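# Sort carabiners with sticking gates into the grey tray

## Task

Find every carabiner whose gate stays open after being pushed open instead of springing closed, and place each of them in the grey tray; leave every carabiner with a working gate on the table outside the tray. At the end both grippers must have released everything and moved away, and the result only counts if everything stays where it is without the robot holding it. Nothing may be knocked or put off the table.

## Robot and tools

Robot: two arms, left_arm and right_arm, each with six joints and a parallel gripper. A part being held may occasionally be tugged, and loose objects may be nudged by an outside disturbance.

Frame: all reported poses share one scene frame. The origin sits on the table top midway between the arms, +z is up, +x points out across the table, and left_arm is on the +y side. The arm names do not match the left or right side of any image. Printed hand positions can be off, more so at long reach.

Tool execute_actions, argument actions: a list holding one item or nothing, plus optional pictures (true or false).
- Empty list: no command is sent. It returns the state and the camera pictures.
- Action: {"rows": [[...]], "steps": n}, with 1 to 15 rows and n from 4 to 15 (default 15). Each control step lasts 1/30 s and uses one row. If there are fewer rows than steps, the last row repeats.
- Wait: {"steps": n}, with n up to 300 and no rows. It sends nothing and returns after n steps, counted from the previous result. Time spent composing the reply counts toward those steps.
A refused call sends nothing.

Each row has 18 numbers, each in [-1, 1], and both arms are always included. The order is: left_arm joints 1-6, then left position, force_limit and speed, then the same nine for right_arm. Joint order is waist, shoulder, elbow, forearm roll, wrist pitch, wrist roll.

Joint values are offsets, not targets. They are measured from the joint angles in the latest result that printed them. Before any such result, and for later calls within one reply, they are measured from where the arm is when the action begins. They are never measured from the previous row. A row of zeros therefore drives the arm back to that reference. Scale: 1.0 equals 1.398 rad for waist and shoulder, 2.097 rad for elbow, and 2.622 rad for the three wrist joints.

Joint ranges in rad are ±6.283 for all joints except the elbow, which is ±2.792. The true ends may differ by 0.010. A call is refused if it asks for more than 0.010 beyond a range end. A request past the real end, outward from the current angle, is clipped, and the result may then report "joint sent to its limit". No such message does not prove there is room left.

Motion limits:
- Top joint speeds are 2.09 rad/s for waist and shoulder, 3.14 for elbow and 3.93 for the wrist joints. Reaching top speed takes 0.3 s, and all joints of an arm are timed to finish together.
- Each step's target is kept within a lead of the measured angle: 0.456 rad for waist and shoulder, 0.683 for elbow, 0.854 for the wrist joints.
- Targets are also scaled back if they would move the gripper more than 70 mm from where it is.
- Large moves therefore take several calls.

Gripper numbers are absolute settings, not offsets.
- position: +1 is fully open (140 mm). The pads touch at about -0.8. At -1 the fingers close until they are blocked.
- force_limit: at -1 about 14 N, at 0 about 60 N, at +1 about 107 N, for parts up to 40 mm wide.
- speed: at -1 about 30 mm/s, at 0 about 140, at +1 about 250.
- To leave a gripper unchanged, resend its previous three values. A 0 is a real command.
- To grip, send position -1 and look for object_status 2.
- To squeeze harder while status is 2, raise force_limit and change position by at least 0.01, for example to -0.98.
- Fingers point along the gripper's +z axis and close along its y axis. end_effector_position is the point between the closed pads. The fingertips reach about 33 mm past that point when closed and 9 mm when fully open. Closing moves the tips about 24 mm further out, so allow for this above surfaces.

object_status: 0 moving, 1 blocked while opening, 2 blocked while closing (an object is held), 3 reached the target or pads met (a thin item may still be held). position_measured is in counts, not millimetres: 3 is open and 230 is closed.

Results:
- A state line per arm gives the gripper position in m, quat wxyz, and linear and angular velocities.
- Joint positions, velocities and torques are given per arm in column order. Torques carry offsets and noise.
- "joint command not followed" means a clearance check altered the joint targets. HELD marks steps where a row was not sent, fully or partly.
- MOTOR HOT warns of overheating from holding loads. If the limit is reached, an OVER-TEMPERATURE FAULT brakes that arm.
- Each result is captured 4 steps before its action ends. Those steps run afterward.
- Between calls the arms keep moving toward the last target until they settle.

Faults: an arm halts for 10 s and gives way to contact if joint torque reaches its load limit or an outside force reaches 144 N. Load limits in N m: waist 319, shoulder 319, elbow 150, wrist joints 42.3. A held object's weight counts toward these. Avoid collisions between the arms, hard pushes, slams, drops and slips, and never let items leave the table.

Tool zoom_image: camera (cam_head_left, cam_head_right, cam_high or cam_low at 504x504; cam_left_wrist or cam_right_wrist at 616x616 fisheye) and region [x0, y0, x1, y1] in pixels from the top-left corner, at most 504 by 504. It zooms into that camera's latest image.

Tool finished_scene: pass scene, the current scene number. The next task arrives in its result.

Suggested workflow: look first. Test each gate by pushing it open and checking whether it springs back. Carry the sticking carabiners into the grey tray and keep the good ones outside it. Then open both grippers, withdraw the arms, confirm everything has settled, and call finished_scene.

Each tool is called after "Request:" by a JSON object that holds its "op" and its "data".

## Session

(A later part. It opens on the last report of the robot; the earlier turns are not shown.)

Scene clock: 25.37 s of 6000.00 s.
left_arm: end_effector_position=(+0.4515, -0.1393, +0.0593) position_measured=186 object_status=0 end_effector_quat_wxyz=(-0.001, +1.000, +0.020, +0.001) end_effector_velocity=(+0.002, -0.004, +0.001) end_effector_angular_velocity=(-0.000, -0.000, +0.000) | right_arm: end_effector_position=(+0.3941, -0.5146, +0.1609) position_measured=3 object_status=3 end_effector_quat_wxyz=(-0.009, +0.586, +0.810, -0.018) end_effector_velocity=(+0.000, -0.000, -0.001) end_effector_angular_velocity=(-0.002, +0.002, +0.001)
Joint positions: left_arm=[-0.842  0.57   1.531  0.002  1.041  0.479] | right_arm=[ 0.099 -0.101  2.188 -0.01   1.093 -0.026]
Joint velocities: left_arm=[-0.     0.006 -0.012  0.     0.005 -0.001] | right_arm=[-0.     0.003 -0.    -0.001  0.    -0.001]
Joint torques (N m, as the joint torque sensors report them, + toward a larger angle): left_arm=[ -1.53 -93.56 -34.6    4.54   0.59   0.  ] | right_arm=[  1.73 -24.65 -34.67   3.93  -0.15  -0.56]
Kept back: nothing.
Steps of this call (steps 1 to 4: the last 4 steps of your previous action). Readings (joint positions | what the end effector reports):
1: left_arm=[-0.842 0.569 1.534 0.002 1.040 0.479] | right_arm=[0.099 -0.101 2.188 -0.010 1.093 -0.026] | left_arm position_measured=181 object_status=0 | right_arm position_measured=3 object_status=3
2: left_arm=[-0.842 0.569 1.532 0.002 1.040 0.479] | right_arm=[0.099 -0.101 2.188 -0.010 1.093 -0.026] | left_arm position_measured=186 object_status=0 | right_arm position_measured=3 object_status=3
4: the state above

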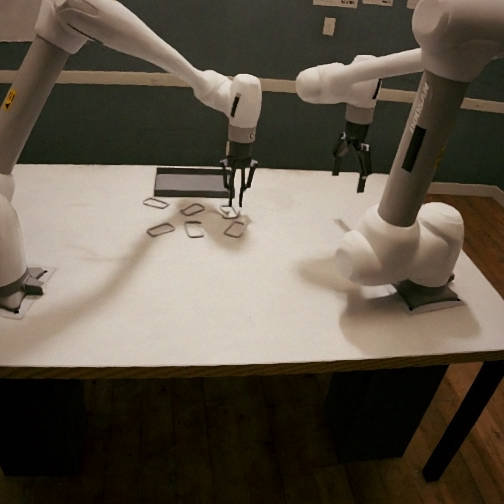

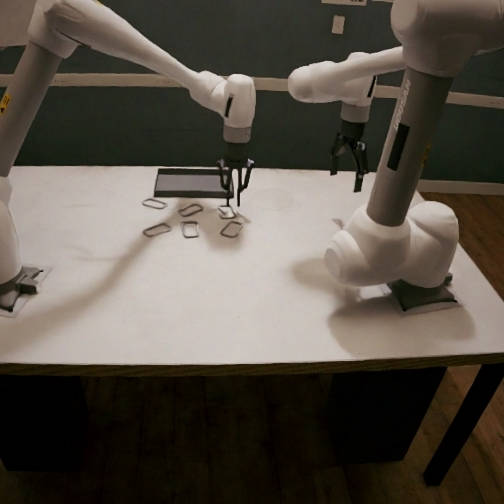

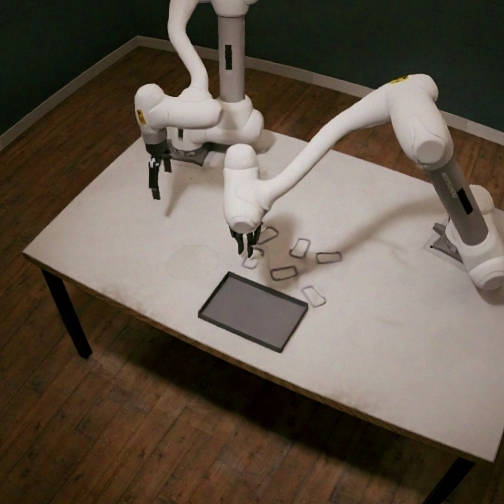

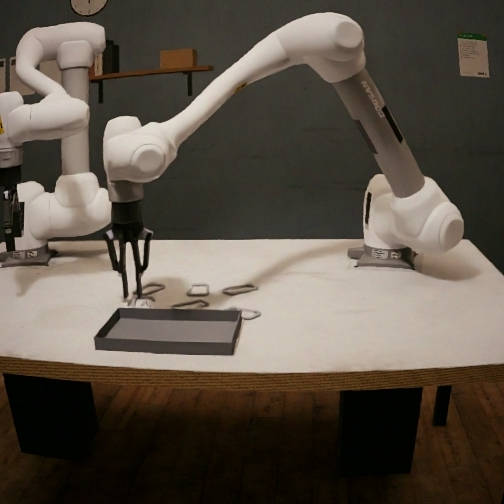

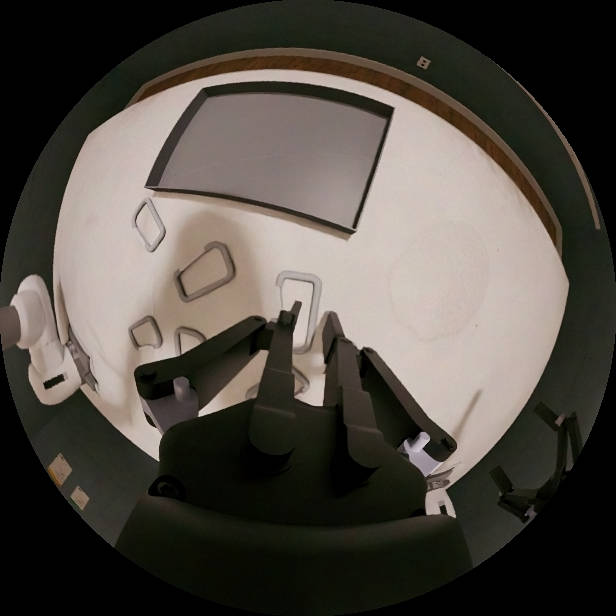

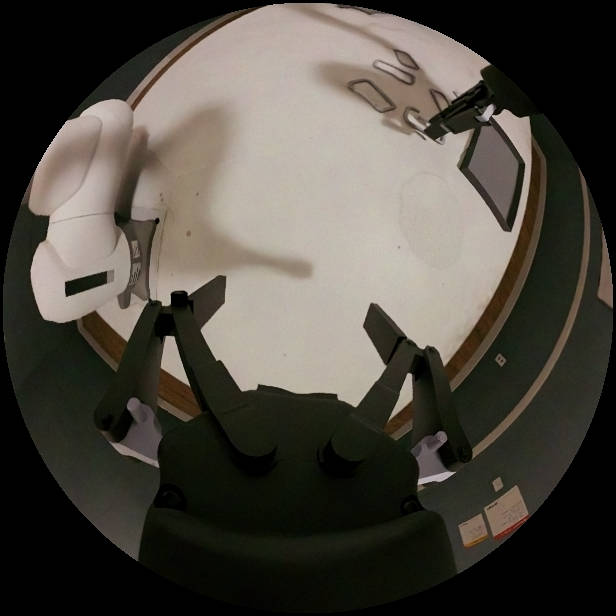

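Request:
{"op": "execute_actions", "data": {"actions": [{"rows":[[-0.0026,0.0052,-0.0057,0,0.0019,0,-0.45,-0.3,0.2,0,0,0,0,0,0,1,0,0],[-0.0026,0.0052,-0.0057,0,0.0019,0,-0.45,-0.3,0.2,0,0,0,0,0,0,1,0,0],[-0.0026,0.0052,-0.0057,0,0.0019,0,-0.45,-0.3,0.2,0,0,0,0,0,0,1,0,0],[-0.0026,0.0052,-0.0057,0,0.0019,0,-0.45,-0.3,0.2,0,0,0,0,0,0,1,0,0],[-0.0026,0.0137,-0.0012,0,-0.0063,0,-0.45,-0.3,0.2,0,0,0,0,0,0,1,0,0]],"steps":14}]}}

Request:
{"op": "execute_actions", "data": {"actions": [{"rows":[[0,0,0,0,0,0,-1,0,-0.3,0,0,0,0,0,0,1,0,0]],"steps":15}], "pictures": true}}

Request:
{"op": "zoom_image", "data": {"camera": "cam_left_wrist", "region": [220, 220, 420, 400]}}

Scene clock: 26.00 s of 6000.00 s.
left_arm: end_effector_position=(+0.4514, -0.1451, +0.0463) position_measured=186 object_status=3 end_effector_quat_wxyz=(-0.001, +1.000, +0.019, +0.001) end_effector_velocity=(+0.001, -0.003, -0.020) end_effector_angular_velocity=(-0.006, -0.002, -0.000) | right_arm: end_effector_position=(+0.3941, -0.5146, +0.1609) position_measured=3 object_status=3 end_effector_quat_wxyz=(-0.009, +0.586, +0.810, -0.018) end_effector_velocity=(+0.000, -0.000, -0.000) end_effector_angular_velocity=(+0.000, +0.001, -0.001)
Joint positions: left_arm=[-0.846  0.588  1.527  0.002  1.027  0.479] | right_arm=[ 0.099 -0.101  2.188 -0.01   1.093 -0.026]
Joint velocities: left_arm=[-0.     0.018  0.012 -0.001 -0.036  0.   ] | right_arm=[-0.001  0.001 -0.     0.001  0.     0.001]
Joint torques (N m, as the joint torque sensors report them, + toward a larger angle): left_arm=[  0.88 -97.35 -33.87   4.69   0.04   0.07] | right_arm=[  4.23 -26.61 -34.46   3.94  -0.2   -0.22]
Steps of this call (steps 1 to 9: the robot went on to your last target; steps 10 to 19: the first 10 steps of this action). Readings (joint positions | what the end effector reports):
10: left_arm=[-0.842 0.571 1.530 0.002 1.041 0.479] | right_arm=[0.099 -0.101 2.188 -0.010 1.093 -0.026] | left_arm position_measured=186 object_status=3 | right_arm position_measured=3 object_status=3
11: left_arm=[-0.843 0.572 1.527 0.002 1.043 0.479] | right_arm=[0.099 -0.101 2.188 -0.010 1.093 -0.026] | left_arm position_measured=186 object_status=3 | right_arm position_measured=3 object_status=3
13: left_arm=[-0.845 0.575 1.522 0.002 1.045 0.479] | right_arm=[0.099 -0.101 2.188 -0.010 1.093 -0.026] | left_arm position_measured=186 object_status=3 | right_arm position_measured=3 object_status=3
17: left_arm=[-0.845 0.586 1.526 0.002 1.031 0.479] | right_arm=[0.099 -0.101 2.188 -0.010 1.093 -0.026] | left_arm position_measured=186 object_status=3 | right_arm position_measured=3 object_status=3
19: the state above

Scene clock: 26.50 s of 6000.00 s.
left_arm: end_effector_position=(+0.4515, -0.1453, +0.0450) position_measured=233 object_status=0 end_effector_quat_wxyz=(-0.001, +1.000, +0.019, +0.001) end_effector_velocity=(+0.001, +0.000, +0.002) end_effector_angular_velocity=(-0.002, -0.000, +0.002) | right_arm: end_effector_position=(+0.3941, -0.5146, +0.1609) position_measured=3 object_status=3 end_effector_quat_wxyz=(-0.009, +0.586, +0.810, -0.018) end_effector_velocity=(-0.000, +0.000, -0.000) end_effector_angular_velocity=(+0.001, +0.000, -0.000)
Joint positions: left_arm=[-0.846  0.589  1.528  0.002  1.025  0.479] | right_arm=[ 0.099 -0.101  2.188 -0.01   1.093 -0.026]
Joint velocities: left_arm=[ 0.002 -0.002 -0.    -0.001  0.    -0.   ] | right_arm=[ 0.     0.     0.     0.001 -0.    -0.   ]
Joint torques (N m, as the joint torque sensors report them, + toward a larger angle): left_arm=[ -0.82 -93.04 -33.73   4.61   0.21   0.03] | right_arm=[  3.13 -25.   -35.02   3.72  -0.09  -0.19]
Steps of this call (steps 1 to 4: the last 4 steps of your previous action; steps 5 to 15: the first 11 steps of this action, its rows measured from where the robot was after step 4). Readings (joint positions | what the end effector reports):
4: left_arm=[-0.846 0.589 1.528 0.002 1.025 0.479] | right_arm=[0.099 -0.101 2.188 -0.010 1.093 -0.026] | left_arm position_measured=186 object_status=3 | right_arm position_measured=3 object_status=3
5: left_arm=[-0.846 0.589 1.528 0.002 1.025 0.479] | right_arm=[0.099 -0.101 2.188 -0.010 1.093 -0.026] | left_arm position_measured=186 object_status=0 | right_arm position_measured=3 object_status=3
6: left_arm=[-0.846 0.589 1.528 0.002 1.025 0.479] | right_arm=[0.099 -0.101 2.188 -0.010 1.093 -0.026] | left_arm position_measured=188 object_status=0 | right_arm position_measured=3 object_status=3
8: left_arm=[-0.846 0.589 1.528 0.002 1.025 0.479] | right_arm=[0.099 -0.101 2.188 -0.010 1.093 -0.026] | left_arm position_measured=199 object_status=0 | right_arm position_measured=3 object_status=3
12: left_arm=[-0.846 0.589 1.528 0.002 1.025 0.479] | right_arm=[0.099 -0.101 2.188 -0.010 1.093 -0.026] | left_arm position_measured=222 object_status=0 | right_arm position_measured=3 object_status=3
15: the state above

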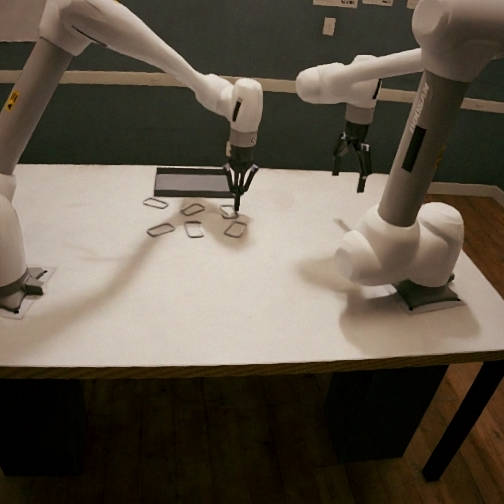

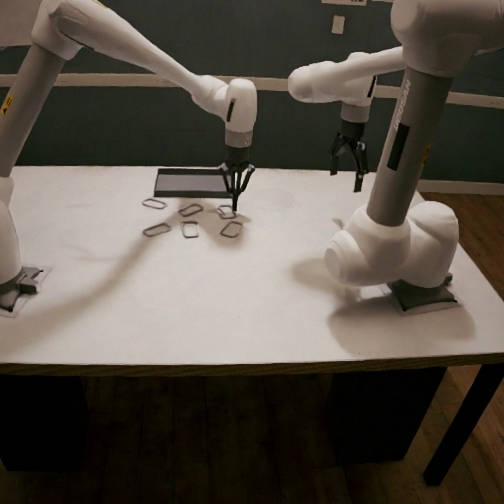

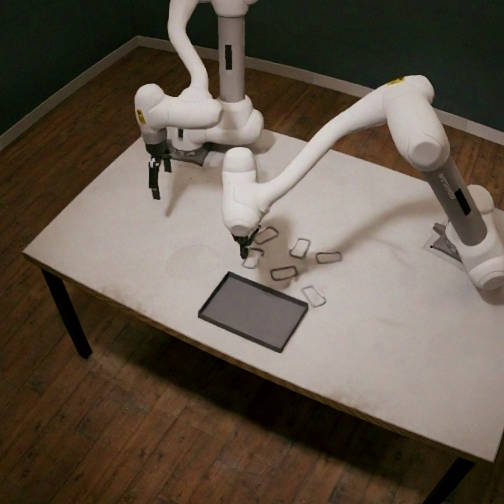

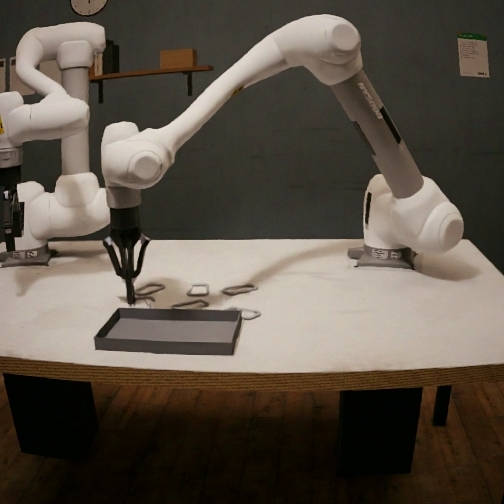

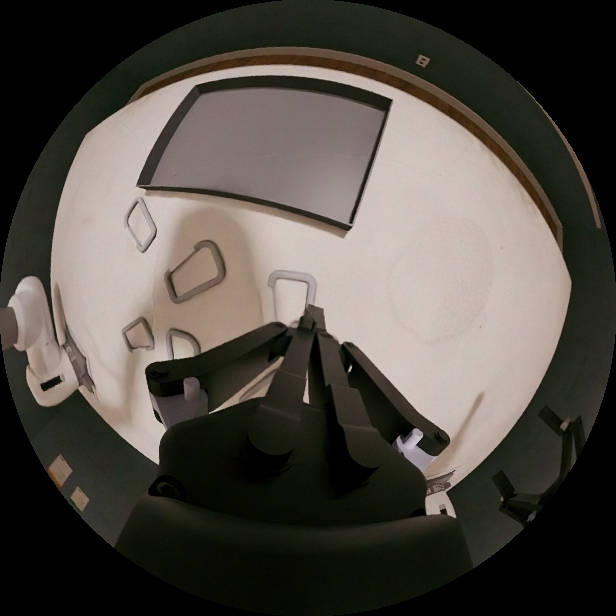

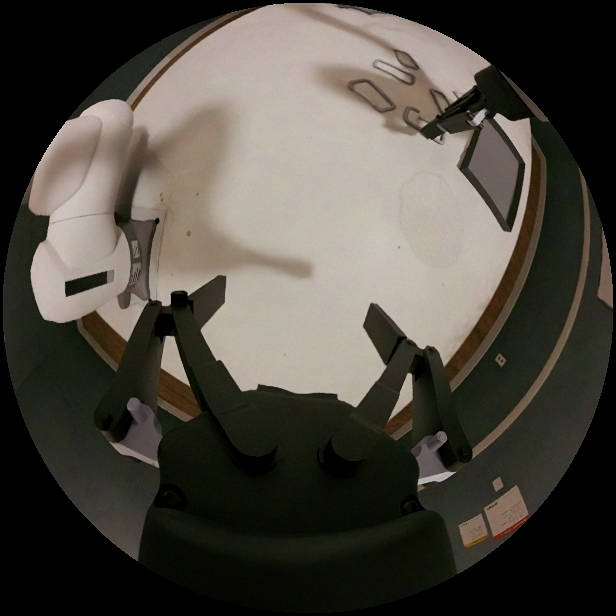

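Region (220, 220, 420, 400) of cam_left_wrist's 616x616 image, scaled by 2.520, with more detail than that image has; it fills the top 454 rows of this view, and the rest is white.

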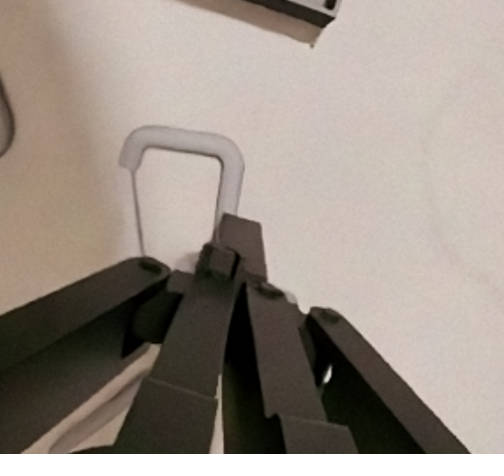

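Request:
{"op": "execute_actions", "data": {"actions": [{"rows":[[0,-0.012,-0.0065,0,0.0117,0,-1,0,-0.3,0,0,0,0,0,0,1,0,0]],"steps":15}], "pictures": true}}

Request:
{"op": "zoom_image", "data": {"camera": "cam_low", "region": [80, 240, 280, 340]}}

Scene clock: 27.10 s of 6000.00 s.
left_arm: end_effector_position=(+0.4514, -0.1451, +0.0651) position_measured=233 object_status=3 end_effector_quat_wxyz=(-0.001, +1.000, +0.019, +0.001) end_effector_velocity=(-0.001, -0.001, +0.003) end_effector_angular_velocity=(+0.000, -0.000, -0.001) | right_arm: end_effector_position=(+0.3941, -0.5146, +0.1609) position_measured=3 object_status=3 end_effector_quat_wxyz=(-0.009, +0.586, +0.810, -0.018) end_effector_velocity=(+0.001, -0.000, -0.000) end_effector_angular_velocity=(-0.001, +0.000, +0.000)
Joint positions: left_arm=[-0.846  0.572  1.515  0.002  1.055  0.479] | right_arm=[ 0.099 -0.101  2.188 -0.01   1.093 -0.026]
Joint velocities: left_arm=[-0.002 -0.002 -0.002  0.     0.005 -0.001] | right_arm=[-0.     0.001 -0.001 -0.001 -0.     0.   ]
Joint torques (N m, as the joint torque sensors report them, + toward a larger angle): left_arm=[ -0.22 -93.82 -33.96   4.57   0.13   0.03] | right_arm=[  3.11 -24.43 -34.66   3.82   0.02  -0.21]
Steps of this call (steps 1 to 4: the last 4 steps of your previous action; steps 5 to 7: the robot went on to your last target; steps 8 to 18: the first 11 steps of this action). Readings (joint positions | what the end effector reports):
8: left_arm=[-0.846 0.589 1.528 0.002 1.025 0.479] | right_arm=[0.099 -0.101 2.188 -0.010 1.093 -0.026] | left_arm position_measured=233 object_status=3 | right_arm position_measured=3 object_status=3
9: left_arm=[-0.846 0.587 1.526 0.002 1.030 0.479] | right_arm=[0.099 -0.101 2.188 -0.010 1.093 -0.026] | left_arm position_measured=233 object_status=3 | right_arm position_measured=3 object_status=3
11: left_arm=[-0.846 0.577 1.518 0.002 1.046 0.479] | right_arm=[0.099 -0.101 2.188 -0.010 1.093 -0.026] | left_arm position_measured=233 object_status=3 | right_arm position_measured=3 object_status=3
15: left_arm=[-0.846 0.573 1.515 0.002 1.054 0.479] | right_arm=[0.099 -0.101 2.188 -0.010 1.093 -0.026] | left_arm position_measured=233 object_status=3 | right_arm position_measured=3 object_status=3
18: the state above

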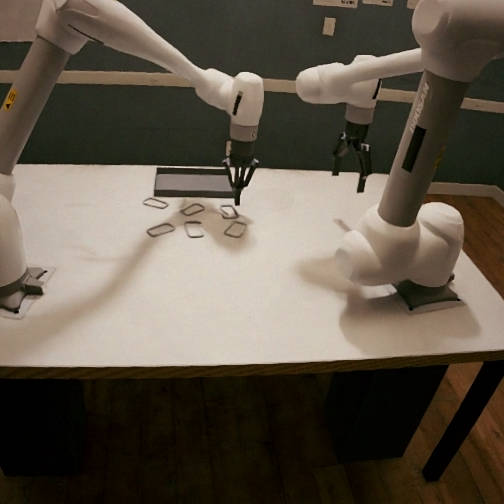

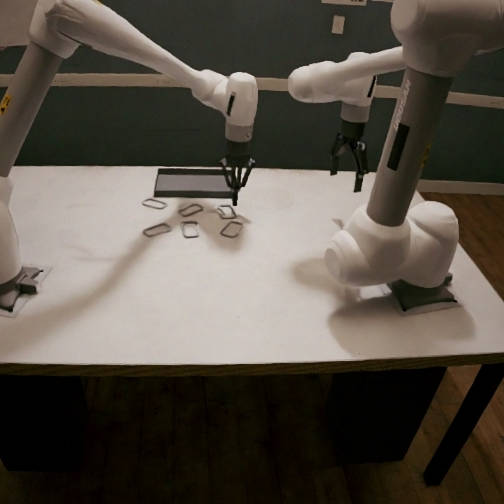

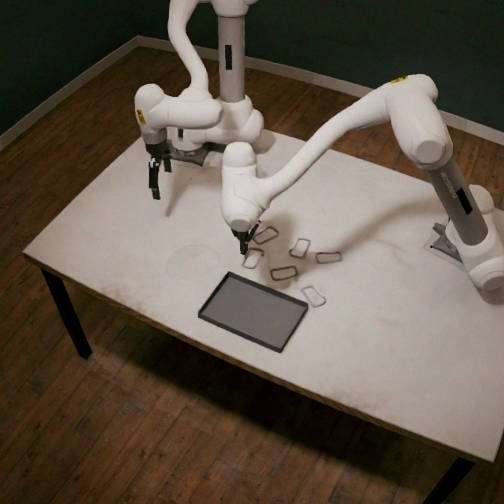

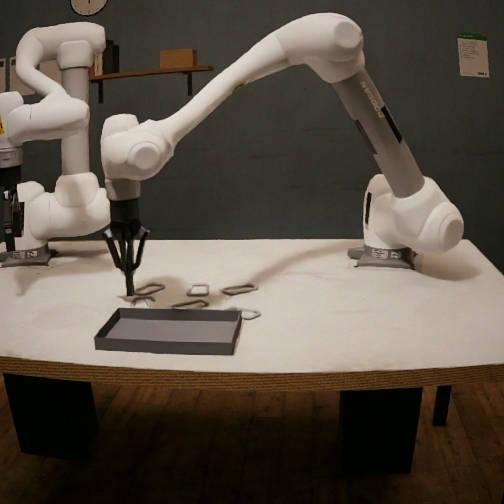

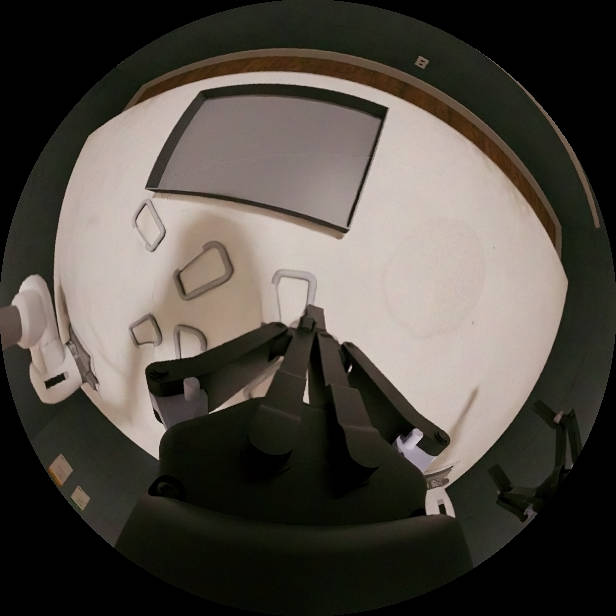

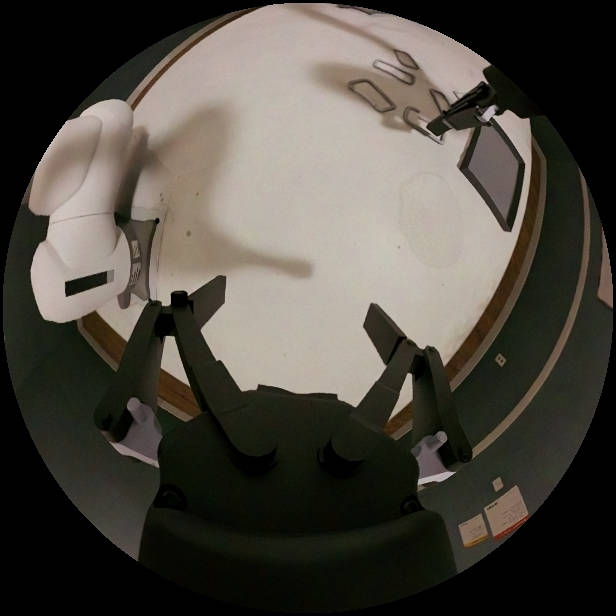

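Region (80, 240, 280, 340) of cam_low's 504x504 image, scaled by 2.520, with more detail than that image has.

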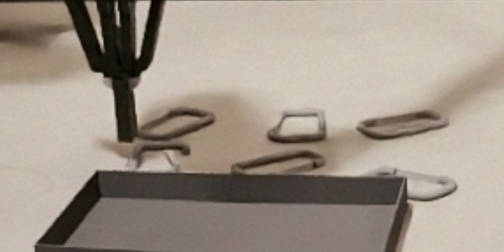

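Request:
{"op": "execute_actions", "data": {"actions": [{"rows":[[-0.015,0.030,-0.033,0,0.0107,0,-1,0,-0.3,0,0,0,0,0,0,1,0,0],[-0.015,0.030,-0.033,0,0.0107,0,-1,0,-0.3,0,0,0,0,0,0,1,0,0],[-0.015,0.030,-0.033,0,0.0107,0,-1,0,-0.3,0,0,0,0,0,0,1,0,0],[-0.015,0.030,-0.033,0,0.0107,0,-1,0,-0.3,0,0,0,0,0,0,1,0,0],[-0.015,0.030,-0.033,0,0.0107,0,-1,0,-0.3,0,0,0,0,0,0,1,0,0],[-0.015,0.041,-0.0274,0,0,0,-1,0,-0.3,0,0,0,0,0,0,1,0,0],[-0.015,0.041,-0.0274,0,0,0,-1,0,-0.3,0,0,0,0,0,0,1,0,0],[-0.015,0.041,-0.0274,0,0,0,-1,0,-0.3,0,0,0,0,0,0,1,0,0],[-0.015,0.041,-0.0274,0,0,0,-1,0,-0.3,0,0,0,0,0,0,1,0,0],[-0.015,0.0422,-0.0268,0,-0.0012,0,-1,0,-0.3,0,0,0,0,0,0,1,0,0],[-0.015,0.0428,-0.0264,0,-0.0018,0,-1,0,-0.3,0,0,0,0,0,0,1,0,0],[-0.015,0.0434,-0.0261,0,-0.0024,0,-1,0,-0.3,0,0,0,0,0,0,1,0,0],[-0.015,0.044,-0.0258,0,-0.003,0,-1,0,-0.3,0,0,0,0,0,0,1,0,0]],"steps":15}]}}

Request:
{"op": "execute_actions", "data": {"actions": [{"steps":6}]}}

Scene clock: 27.93 s of 6000.00 s.
left_arm: end_effector_position=(+0.4507, -0.1795, +0.0466) position_measured=233 object_status=3 end_effector_quat_wxyz=(-0.001, +1.000, +0.008, +0.001) end_effector_velocity=(+0.003, -0.010, -0.047) end_effector_angular_velocity=(-0.014, -0.008, -0.002) | right_arm: end_effector_position=(+0.3941, -0.5146, +0.1609) position_measured=3 object_status=3 end_effector_quat_wxyz=(-0.009, +0.586, +0.810, -0.018) end_effector_velocity=(+0.000, +0.000, +0.000) end_effector_angular_velocity=(+0.001, -0.001, -0.001)
Joint positions: left_arm=[-0.866  0.628  1.457  0.002  1.057  0.479] | right_arm=[ 0.099 -0.101  2.188 -0.01   1.093 -0.026]
Joint velocities: left_arm=[-0.002  0.043  0.02   0.001 -0.08  -0.001] | right_arm=[ 0.    -0.001 -0.     0.001  0.     0.001]
Joint torques (N m, as the joint torque sensors report them, + toward a larger angle): left_arm=[ -0.31 -97.14 -34.39   4.59   0.02   0.05] | right_arm=[  2.52 -26.47 -34.57   3.99  -0.24  -0.22]
Steps of this call (steps 1 to 4: the last 4 steps of your previous action; steps 5 to 14: the robot went on to your last target; steps 15 to 25: the first 11 steps of this action). Readings (joint positions | what the end effector reports):
15: left_arm=[-0.846 0.572 1.514 0.002 1.055 0.479] | right_arm=[0.099 -0.101 2.188 -0.010 1.093 -0.026] | left_arm position_measured=233 object_status=3 | right_arm position_measured=3 object_status=3
16: left_arm=[-0.847 0.575 1.509 0.002 1.058 0.479] | right_arm=[0.099 -0.101 2.188 -0.010 1.093 -0.026] | left_arm position_measured=233 object_status=3 | right_arm position_measured=3 object_status=3
18: left_arm=[-0.857 0.596 1.476 0.002 1.071 0.479] | right_arm=[0.099 -0.101 2.188 -0.010 1.093 -0.026] | left_arm position_measured=233 object_status=3 | right_arm position_measured=3 object_status=3
22: left_arm=[-0.866 0.619 1.454 0.002 1.070 0.479] | right_arm=[0.099 -0.101 2.188 -0.010 1.093 -0.026] | left_arm position_measured=233 object_status=3 | right_arm position_measured=3 object_status=3
25: the state above

Scene clock: 28.13 s of 6000.00 s.
left_arm: end_effector_position=(+0.4507, -0.1800, +0.0405) position_measured=233 object_status=3 end_effector_quat_wxyz=(-0.001, +1.000, +0.008, +0.001) end_effector_velocity=(+0.001, -0.000, -0.008) end_effector_angular_velocity=(-0.001, -0.001, +0.002) | right_arm: end_effector_position=(+0.3941, -0.5146, +0.1609) position_measured=3 object_status=3 end_effector_quat_wxyz=(-0.009, +0.586, +0.810, -0.018) end_effector_velocity=(-0.000, +0.000, -0.000) end_effector_angular_velocity=(-0.000, +0.000, +0.001)
Joint positions: left_arm=[-0.867  0.633  1.46   0.002  1.048  0.479] | right_arm=[ 0.099 -0.101  2.188 -0.01   1.093 -0.026]
Joint velocities: left_arm=[ 0.001  0.007  0.004  0.001 -0.013 -0.001] | right_arm=[ 0.    -0.     0.001  0.     0.    -0.   ]
Joint torques (N m, as the joint torque sensors report them, + toward a larger angle): left_arm=[ -0.02 -96.71 -33.9    4.58   0.26   0.04] | right_arm=[  1.23 -23.35 -34.92   3.69   0.09  -0.45]
Kept back: nothing.
Steps of this call (steps 1 to 4: the last 4 steps of your previous action; steps 5 to 6: the robot went on to your last target). Readings (joint positions | what the end effector reports):
1: left_arm=[-0.866 0.630 1.458 0.002 1.055 0.479] | right_arm=[0.099 -0.101 2.188 -0.010 1.093 -0.026] | left_arm position_measured=233 object_status=3 | right_arm position_measured=3 object_status=3
2: left_arm=[-0.866 0.631 1.459 0.002 1.053 0.479] | right_arm=[0.099 -0.101 2.188 -0.010 1.093 -0.026] | left_arm position_measured=233 object_status=3 | right_arm position_measured=3 object_status=3
4: left_arm=[-0.867 0.633 1.460 0.002 1.050 0.479] | right_arm=[0.099 -0.101 2.188 -0.010 1.093 -0.026] | left_arm position_measured=233 object_status=3 | right_arm position_measured=3 object_status=3
6: the state above

Request:
{"op": "execute_actions", "data": {"actions": [{"rows":[[0,0.0006,0.0003,0,-0.0006,0,-1,0,-0.3,0,0,0,0,0,0,1,0,0],[0,0.0012,0.0006,0,-0.0012,0,-1,0,-0.3,0,0,0,0,0,0,1,0,0],[0,0.0018,0.001,0,-0.0018,0,-1,0,-0.3,0,0,0,0,0,0,1,0,0],[0,0.0024,0.0013,0,-0.0023,0,-1,0,-0.3,0,0,0,0,0,0,1,0,0],[0,0.003,0.0016,0,-0.0029,0,-1,0,-0.3,0,0,0,0,0,0,1,0,0],[0,0.0036,0.0019,0,-0.0035,0,-1,0,-0.3,0,0,0,0,0,0,1,0,0]],"steps":15}]}}

Request:
{"op": "execute_actions", "data": {"actions": [{"steps":5}]}}

Scene clock: 28.77 s of 6000.00 s.
left_arm: end_effector_position=(+0.4507, -0.1802, +0.0350) position_measured=233 object_status=3 end_effector_quat_wxyz=(-0.000, +1.000, +0.008, +0.001) end_effector_velocity=(+0.001, +0.001, -0.002) end_effector_angular_velocity=(-0.002, -0.001, +0.002) | right_arm: end_effector_position=(+0.3941, -0.5146, +0.1609) position_measured=3 object_status=3 end_effector_quat_wxyz=(-0.009, +0.586, +0.810, -0.018) end_effector_velocity=(-0.000, -0.000, -0.001) end_effector_angular_velocity=(-0.000, +0.001, -0.001)
Joint positions: left_arm=[-0.867  0.638  1.464  0.002  1.04   0.479] | right_arm=[ 0.099 -0.101  2.188 -0.01   1.093 -0.026]
Joint velocities: left_arm=[ 0.002  0.     0.003  0.    -0.005  0.   ] | right_arm=[-0.     0.001  0.001  0.    -0.001  0.   ]
Joint torques (N m, as the joint torque sensors report them, + toward a larger angle): left_arm=[ -1.   -58.29 -18.78   4.33  -3.26   0.  ] | right_arm=[  2.28 -24.84 -34.29   3.81  -0.03  -0.24]
Steps of this call (steps 1 to 8: the robot went on to your last target; steps 9 to 19: the first 11 steps of this action). Readings (joint positions | what the end effector reports):
9: left_arm=[-0.867 0.634 1.461 0.002 1.047 0.479] | right_arm=[0.099 -0.101 2.188 -0.010 1.093 -0.026] | left_arm position_measured=233 object_status=3 | right_arm position_measured=3 object_status=3
10: left_arm=[-0.867 0.634 1.461 0.002 1.047 0.479] | right_arm=[0.099 -0.101 2.188 -0.010 1.093 -0.026] | left_arm position_measured=233 object_status=3 | right_arm position_measured=3 object_status=3
12: left_arm=[-0.867 0.635 1.461 0.002 1.045 0.479] | right_arm=[0.099 -0.101 2.188 -0.010 1.093 -0.026] | left_arm position_measured=233 object_status=3 | right_arm position_measured=3 object_status=3
16: left_arm=[-0.867 0.638 1.464 0.002 1.041 0.479] | right_arm=[0.099 -0.101 2.188 -0.010 1.093 -0.026] | left_arm position_measured=233 object_status=3 | right_arm position_measured=3 object_status=3
19: the state above

Scene clock: 28.93 s of 6000.00 s.
left_arm: end_effector_position=(+0.4507, -0.1801, +0.0347) position_measured=233 object_status=3 end_effector_quat_wxyz=(-0.000, +1.000, +0.008, +0.001) end_effector_velocity=(+0.000, +0.000, -0.001) end_effector_angular_velocity=(+0.000, -0.001, -0.001) | right_arm: end_effector_position=(+0.3941, -0.5146, +0.1609) position_measured=3 object_status=3 end_effector_quat_wxyz=(-0.009, +0.586, +0.810, -0.018) end_effector_velocity=(-0.000, -0.000, -0.000) end_effector_angular_velocity=(-0.000, -0.000, -0.000)
Joint positions: left_arm=[-0.867  0.638  1.464  0.002  1.039  0.479] | right_arm=[ 0.099 -0.101  2.188 -0.01   1.093 -0.026]
Joint velocities: left_arm=[-0.     0.001  0.001  0.001 -0.001  0.001] | right_arm=[ 0.    -0.     0.    -0.    -0.     0.001]
Joint torques (N m, as the joint torque sensors report them, + toward a larger angle): left_arm=[ -1.35 -30.97  -8.53   4.47  -6.14   0.03] | right_arm=[  1.88 -25.09 -35.42   4.07  -0.05  -0.53]
Kept back: nothing.
Steps of this call (steps 1 to 4: the last 4 steps of your previous action; step 5: the robot went on to your last target). Readings (joint positions | what the end effector reports):
1: left_arm=[-0.867 0.638 1.464 0.002 1.040 0.479] | right_arm=[0.099 -0.101 2.188 -0.010 1.093 -0.026] | left_arm position_measured=233 object_status=3 | right_arm position_measured=3 object_status=3
2: left_arm=[-0.867 0.638 1.464 0.002 1.039 0.479] | right_arm=[0.099 -0.101 2.188 -0.010 1.093 -0.026] | left_arm position_measured=233 object_status=3 | right_arm position_measured=3 object_status=3
4: left_arm=[-0.867 0.638 1.464 0.002 1.039 0.479] | right_arm=[0.099 -0.101 2.188 -0.010 1.093 -0.026] | left_arm position_measured=233 object_status=3 | right_arm position_measured=3 object_status=3
5: the state above

Request:
{"op": "execute_actions", "data": {"actions": [{"rows":[[0,-0.0129,-0.0069,0,0.0124,0,-0.45,-0.3,0.2,0,0,0,0,0,0,1,0,0],[0,-0.0129,-0.0069,0,0.0124,0,-0.45,-0.3,0.2,0,0,0,0,0,0,1,0,0],[0,-0.0129,-0.0069,0,0.0124,0,-0.45,-0.3,0.2,0,0,0,0,0,0,1,0,0],[0,-0.0129,-0.0069,0,0.0124,0,-0.45,-0.3,0.2,0,0,0,0,0,0,1,0,0],[0,-0.0129,-0.0069,0,0.0124,0,-0.45,-0.3,0.2,0,0,0,0,0,0,1,0,0],[0.017,-0.0446,0.031,0,-0.001,0,-0.45,-0.3,0.2,0,0,0,0,0,0,1,0,0]],"steps":15}]}}

Request:
{"op": "execute_actions", "data": {"actions": [{"steps":5}], "pictures": true}}

Request:
{"op": "zoom_image", "data": {"camera": "cam_left_wrist", "region": [220, 220, 420, 400]}}

Scene clock: 29.77 s of 6000.00 s.
left_arm: end_effector_position=(+0.4519, -0.1464, +0.0555) position_measured=186 object_status=0 end_effector_quat_wxyz=(-0.001, +1.000, +0.018, +0.001) end_effector_velocity=(+0.004, +0.108, +0.004) end_effector_angular_velocity=(-0.009, -0.005, +0.067) | right_arm: end_effector_position=(+0.3941, -0.5146, +0.1609) position_measured=3 object_status=3 end_effector_quat_wxyz=(-0.009, +0.586, +0.810, -0.018) end_effector_velocity=(-0.000, -0.000, +0.000) end_effector_angular_velocity=(+0.000, -0.001, -0.000)
Joint positions: left_arm=[-0.846  0.582  1.519  0.002  1.041  0.479] | right_arm=[ 0.099 -0.101  2.188 -0.01   1.093 -0.026]
Joint velocities: left_arm=[ 0.069 -0.133  0.219  0.001 -0.097  0.001] | right_arm=[-0.    -0.001  0.     0.     0.     0.   ]
Joint torques (N m, as the joint torque sensors report them, + toward a larger angle): left_arm=[-11.88 -75.96 -38.99   4.81  -0.67   0.08] | right_arm=[  3.15 -24.95 -35.12   3.96  -0.33  -0.44]
Steps of this call (steps 1 to 14: the robot went on to your last target; steps 15 to 25: the first 11 steps of this action). Readings (joint positions | what the end effector reports):
15: left_arm=[-0.867 0.638 1.464 0.002 1.039 0.479] | right_arm=[0.099 -0.101 2.188 -0.010 1.093 -0.026] | left_arm position_measured=233 object_status=0 | right_arm position_measured=3 object_status=3
16: left_arm=[-0.867 0.637 1.463 0.002 1.042 0.479] | right_arm=[0.099 -0.101 2.188 -0.010 1.093 -0.026] | left_arm position_measured=233 object_status=0 | right_arm position_measured=3 object_status=3
18: left_arm=[-0.867 0.627 1.454 0.002 1.060 0.479] | right_arm=[0.099 -0.101 2.188 -0.010 1.093 -0.026] | left_arm position_measured=212 object_status=0 | right_arm position_measured=3 object_status=3
22: left_arm=[-0.861 0.609 1.471 0.002 1.061 0.479] | right_arm=[0.099 -0.101 2.188 -0.010 1.093 -0.026] | left_arm position_measured=186 object_status=0 | right_arm position_measured=3 object_status=3
25: the state above

Scene clock: 29.93 s of 6000.00 s.
left_arm: end_effector_position=(+0.4518, -0.1417, +0.0554) position_measured=186 object_status=3 end_effector_quat_wxyz=(-0.000, +1.000, +0.020, +0.001) end_effector_velocity=(+0.000, +0.006, -0.001) end_effector_angular_velocity=(+0.001, -0.000, +0.005) | right_arm: end_effector_position=(+0.3941, -0.5146, +0.1609) position_measured=3 object_status=3 end_effector_quat_wxyz=(-0.009, +0.586, +0.810, -0.018) end_effector_velocity=(-0.000, -0.000, -0.001) end_effector_angular_velocity=(-0.000, +0.002, -0.000)
Joint positions: left_arm=[-0.843  0.576  1.528  0.002  1.037  0.479] | right_arm=[ 0.099 -0.101  2.188 -0.01   1.093 -0.026]
Joint velocities: left_arm=[ 0.003 -0.006  0.011  0.001 -0.005 -0.001] | right_arm=[-0.     0.002  0.     0.     0.     0.   ]
Joint torques (N m, as the joint torque sensors report them, + toward a larger angle): left_arm=[  0.34 -93.38 -34.     4.74  -0.08   0.06] | right_arm=[  4.41 -26.74 -34.79   4.04  -0.01  -0.02]
Kept back: nothing.
Steps of this call (steps 1 to 4: the last 4 steps of your previous action; step 5: the robot went on to your last target). Readings (joint positions | what the end effector reports):
1: left_arm=[-0.844 0.579 1.524 0.002 1.039 0.479] | right_arm=[0.099 -0.101 2.188 -0.010 1.093 -0.026] | left_arm position_measured=186 object_status=0 | right_arm position_measured=3 object_status=3
2: left_arm=[-0.844 0.578 1.526 0.002 1.038 0.479] | right_arm=[0.099 -0.101 2.188 -0.010 1.093 -0.026] | left_arm position_measured=186 object_status=0 | right_arm position_measured=3 object_status=3
4: left_arm=[-0.843 0.577 1.528 0.002 1.037 0.479] | right_arm=[0.099 -0.101 2.188 -0.010 1.093 -0.026] | left_arm position_measured=186 object_status=3 | right_arm position_measured=3 object_status=3
5: the state above

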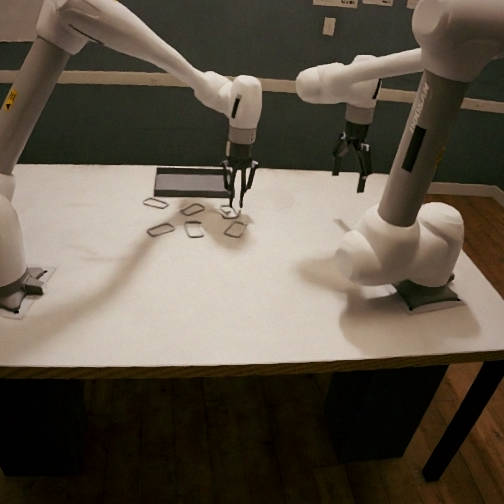

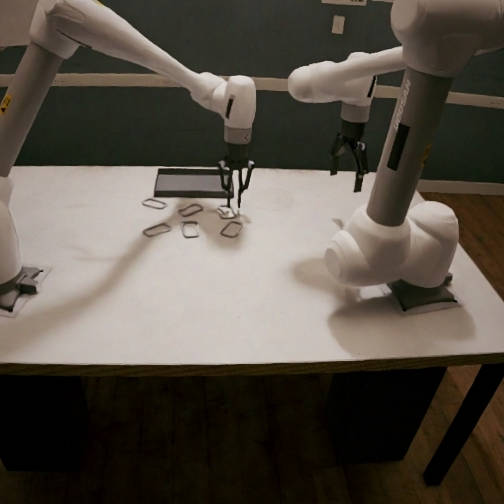

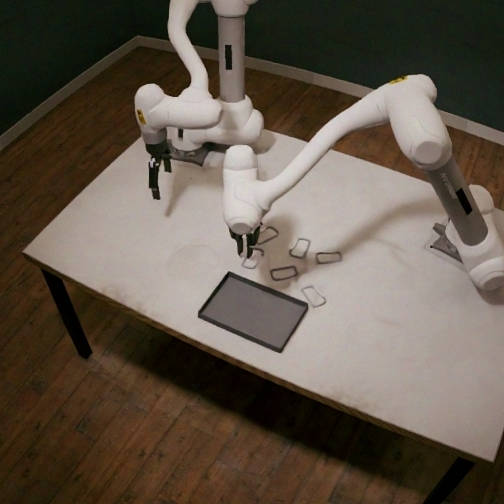

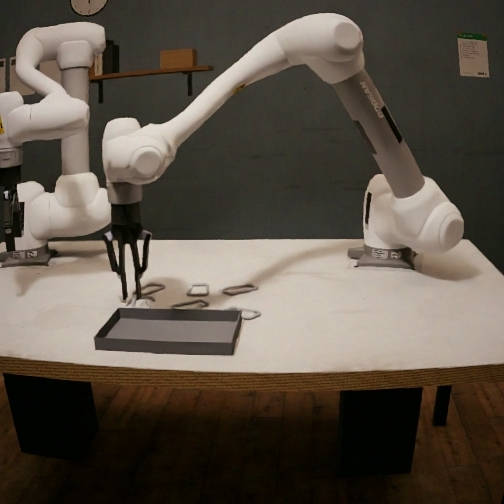

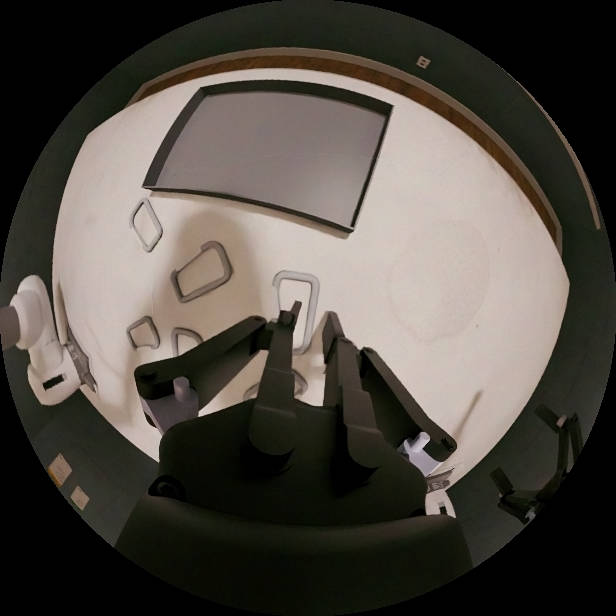

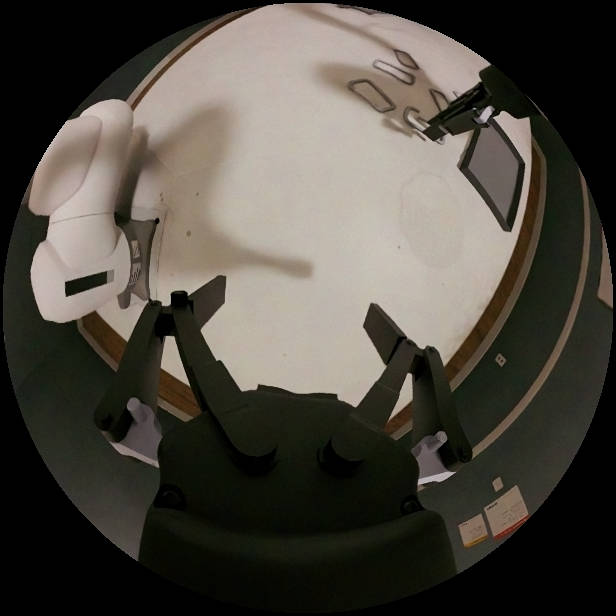

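Region (220, 220, 420, 400) of cam_left_wrist's 616x616 image, scaled by 2.520, with more detail than that image has; it fills the top 454 rows of this view, and the rest is white.

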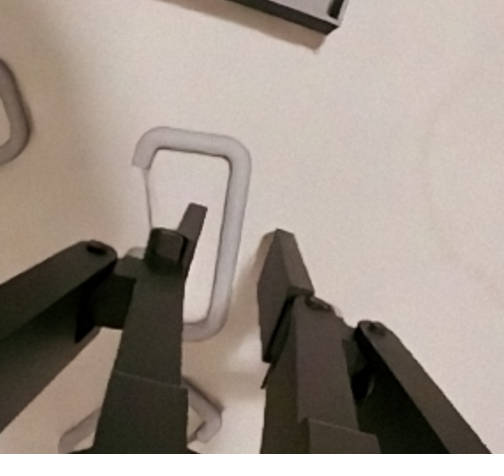

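Request:
{"op": "execute_actions", "data": {"actions": [{"rows":[[0,0.0114,0.0063,0,-0.011,0,-0.45,0,0,0,0,0,0,0,0,1,0,0]],"steps":12}], "pictures": true}}

Scene clock: 31.00 s of 6000.00 s.
left_arm: end_effector_position=(+0.4518, -0.1414, +0.0369) position_measured=186 object_status=3 end_effector_quat_wxyz=(-0.000, +1.000, +0.020, +0.001) end_effector_velocity=(-0.002, -0.001, -0.012) end_effector_angular_velocity=(+0.001, +0.000, -0.003) | right_arm: end_effector_position=(+0.3941, -0.5146, +0.1609) position_measured=3 object_status=3 end_effector_quat_wxyz=(-0.009, +0.586, +0.810, -0.018) end_effector_velocity=(+0.000, -0.000, -0.000) end_effector_angular_velocity=(-0.000, +0.000, +0.001)
Joint positions: left_arm=[-0.843  0.591  1.541  0.002  1.009  0.479] | right_arm=[ 0.099 -0.101  2.188 -0.01   1.093 -0.026]
Joint velocities: left_arm=[-0.002  0.01   0.007  0.    -0.017  0.001] | right_arm=[-0.     0.001 -0.    -0.    -0.    -0.   ]
Joint torques (N m, as the joint torque sensors report them, + toward a larger angle): left_arm=[ -1.28 -98.1  -32.79   4.64   0.22   0.05] | right_arm=[  2.71 -25.98 -35.12   4.06  -0.24  -0.32]
Steps of this call (steps 1 to 24: the robot went on to your last target; steps 25 to 32: the first 8 steps of this action). Readings (joint positions | what the end effector reports):
25: left_arm=[-0.843 0.576 1.529 0.002 1.036 0.479] | right_arm=[0.099 -0.101 2.188 -0.010 1.093 -0.026] | left_arm position_measured=186 object_status=3 | right_arm position_measured=3 object_status=3
26: left_arm=[-0.843 0.578 1.531 0.002 1.031 0.479] | right_arm=[0.099 -0.101 2.188 -0.010 1.093 -0.026] | left_arm position_measured=186 object_status=3 | right_arm position_measured=3 object_status=3
28: left_arm=[-0.843 0.587 1.538 0.002 1.017 0.479] | right_arm=[0.099 -0.101 2.188 -0.010 1.093 -0.026] | left_arm position_measured=186 object_status=3 | right_arm position_measured=3 object_status=3
32: the state above

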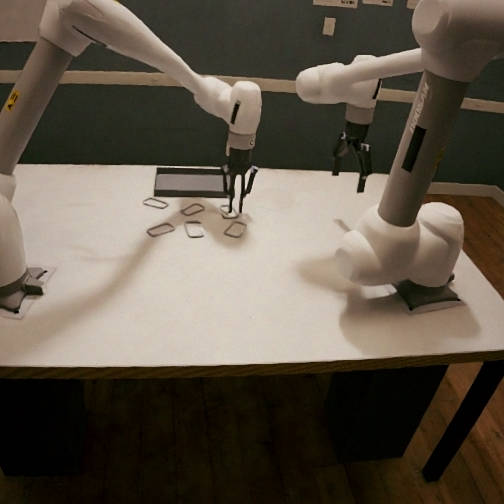

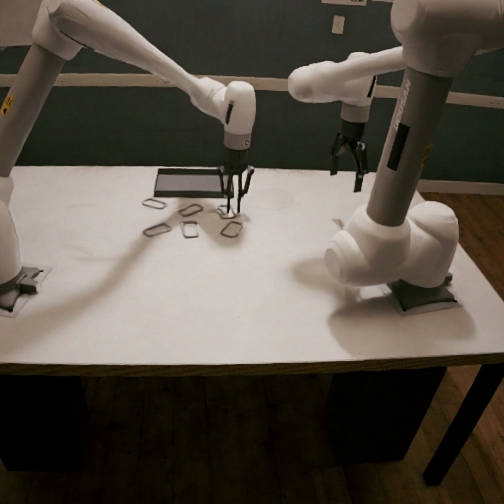

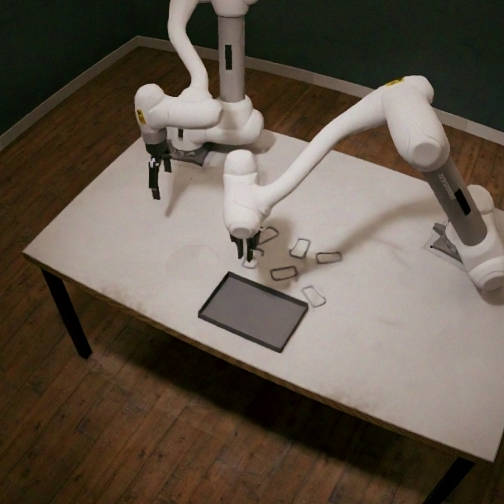

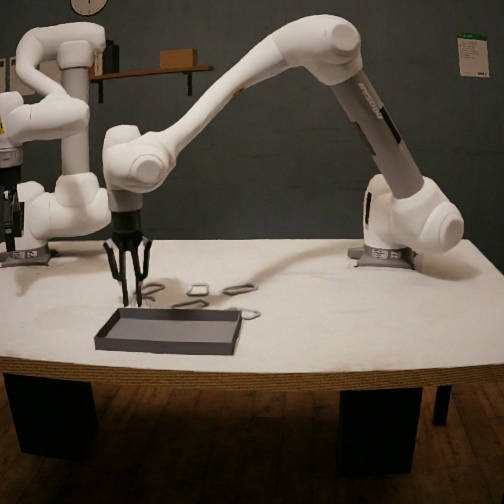

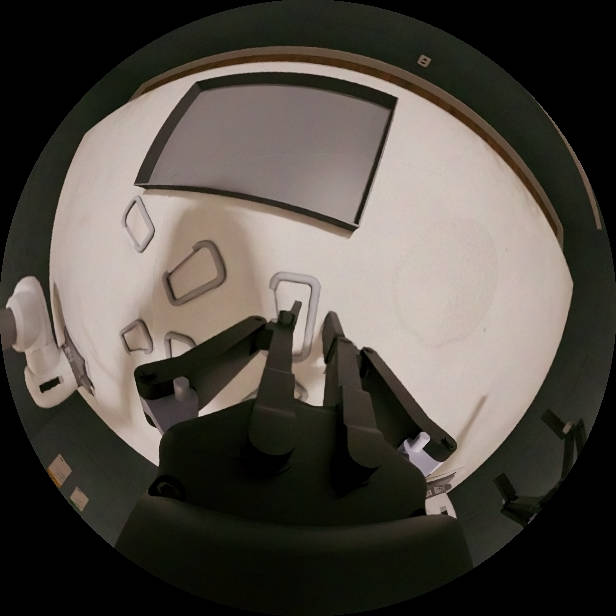

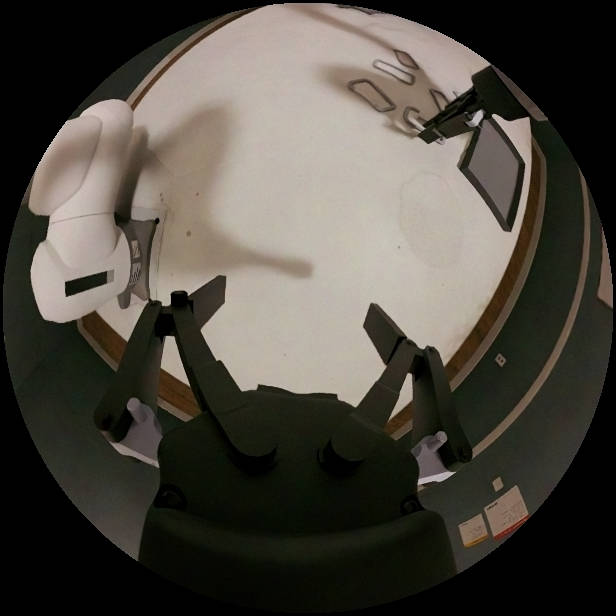

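Request:
{"op": "execute_actions", "data": {"actions": [{"rows":[[0,-0.001,0,0,0.001,0,-1,0,-0.3,0,0,0,0,0,0,1,0,0]],"steps":15}], "pictures": false}}

Scene clock: 31.50 s of 6000.00 s.
left_arm: end_effector_position=(+0.4513, -0.1409, +0.0380) position_measured=222 object_status=0 end_effector_quat_wxyz=(-0.001, +1.000, +0.020, +0.000) end_effector_velocity=(+0.001, +0.001, +0.000) end_effector_angular_velocity=(+0.000, +0.001, +0.002) | right_arm: end_effector_position=(+0.3941, -0.5146, +0.1609) position_measured=3 object_status=3 end_effector_quat_wxyz=(-0.009, +0.586, +0.810, -0.018) end_effector_velocity=(+0.000, -0.000, +0.000) end_effector_angular_velocity=(-0.000, -0.001, +0.000)
Joint positions: left_arm=[-0.843  0.59   1.541  0.002  1.012  0.479] | right_arm=[ 0.099 -0.101  2.188 -0.01   1.093 -0.026]
Joint velocities: left_arm=[ 0.001 -0.    -0.    -0.001  0.001 -0.001] | right_arm=[ 0.     0.    -0.    -0.001 -0.     0.   ]
Joint torques (N m, as the joint torque sensors report them, + toward a larger angle): left_arm=[  0.32 -93.77 -33.79   4.68   0.1   -0.01] | right_arm=[  2.6  -24.24 -34.02   3.97  -0.1   -0.37]
Steps of this call (steps 1 to 4: the last 4 steps of your previous action; steps 5 to 15: the first 11 steps of this action). Readings (joint positions | what the end effector reports):
5: left_arm=[-0.843 0.592 1.542 0.002 1.008 0.479] | right_arm=[0.099 -0.101 2.188 -0.010 1.093 -0.026] | left_arm position_measured=186 object_status=0 | right_arm position_measured=3 object_status=3
6: left_arm=[-0.843 0.592 1.542 0.002 1.008 0.479] | right_arm=[0.099 -0.101 2.188 -0.010 1.093 -0.026] | left_arm position_measured=188 object_status=0 | right_arm position_measured=3 object_status=3
8: left_arm=[-0.843 0.591 1.541 0.002 1.010 0.479] | right_arm=[0.099 -0.101 2.188 -0.010 1.093 -0.026] | left_arm position_measured=199 object_status=0 | right_arm position_measured=3 object_status=3
12: left_arm=[-0.843 0.590 1.541 0.002 1.012 0.479] | right_arm=[0.099 -0.101 2.188 -0.010 1.093 -0.026] | left_arm position_measured=222 object_status=0 | right_arm position_measured=3 object_status=3
15: the state above


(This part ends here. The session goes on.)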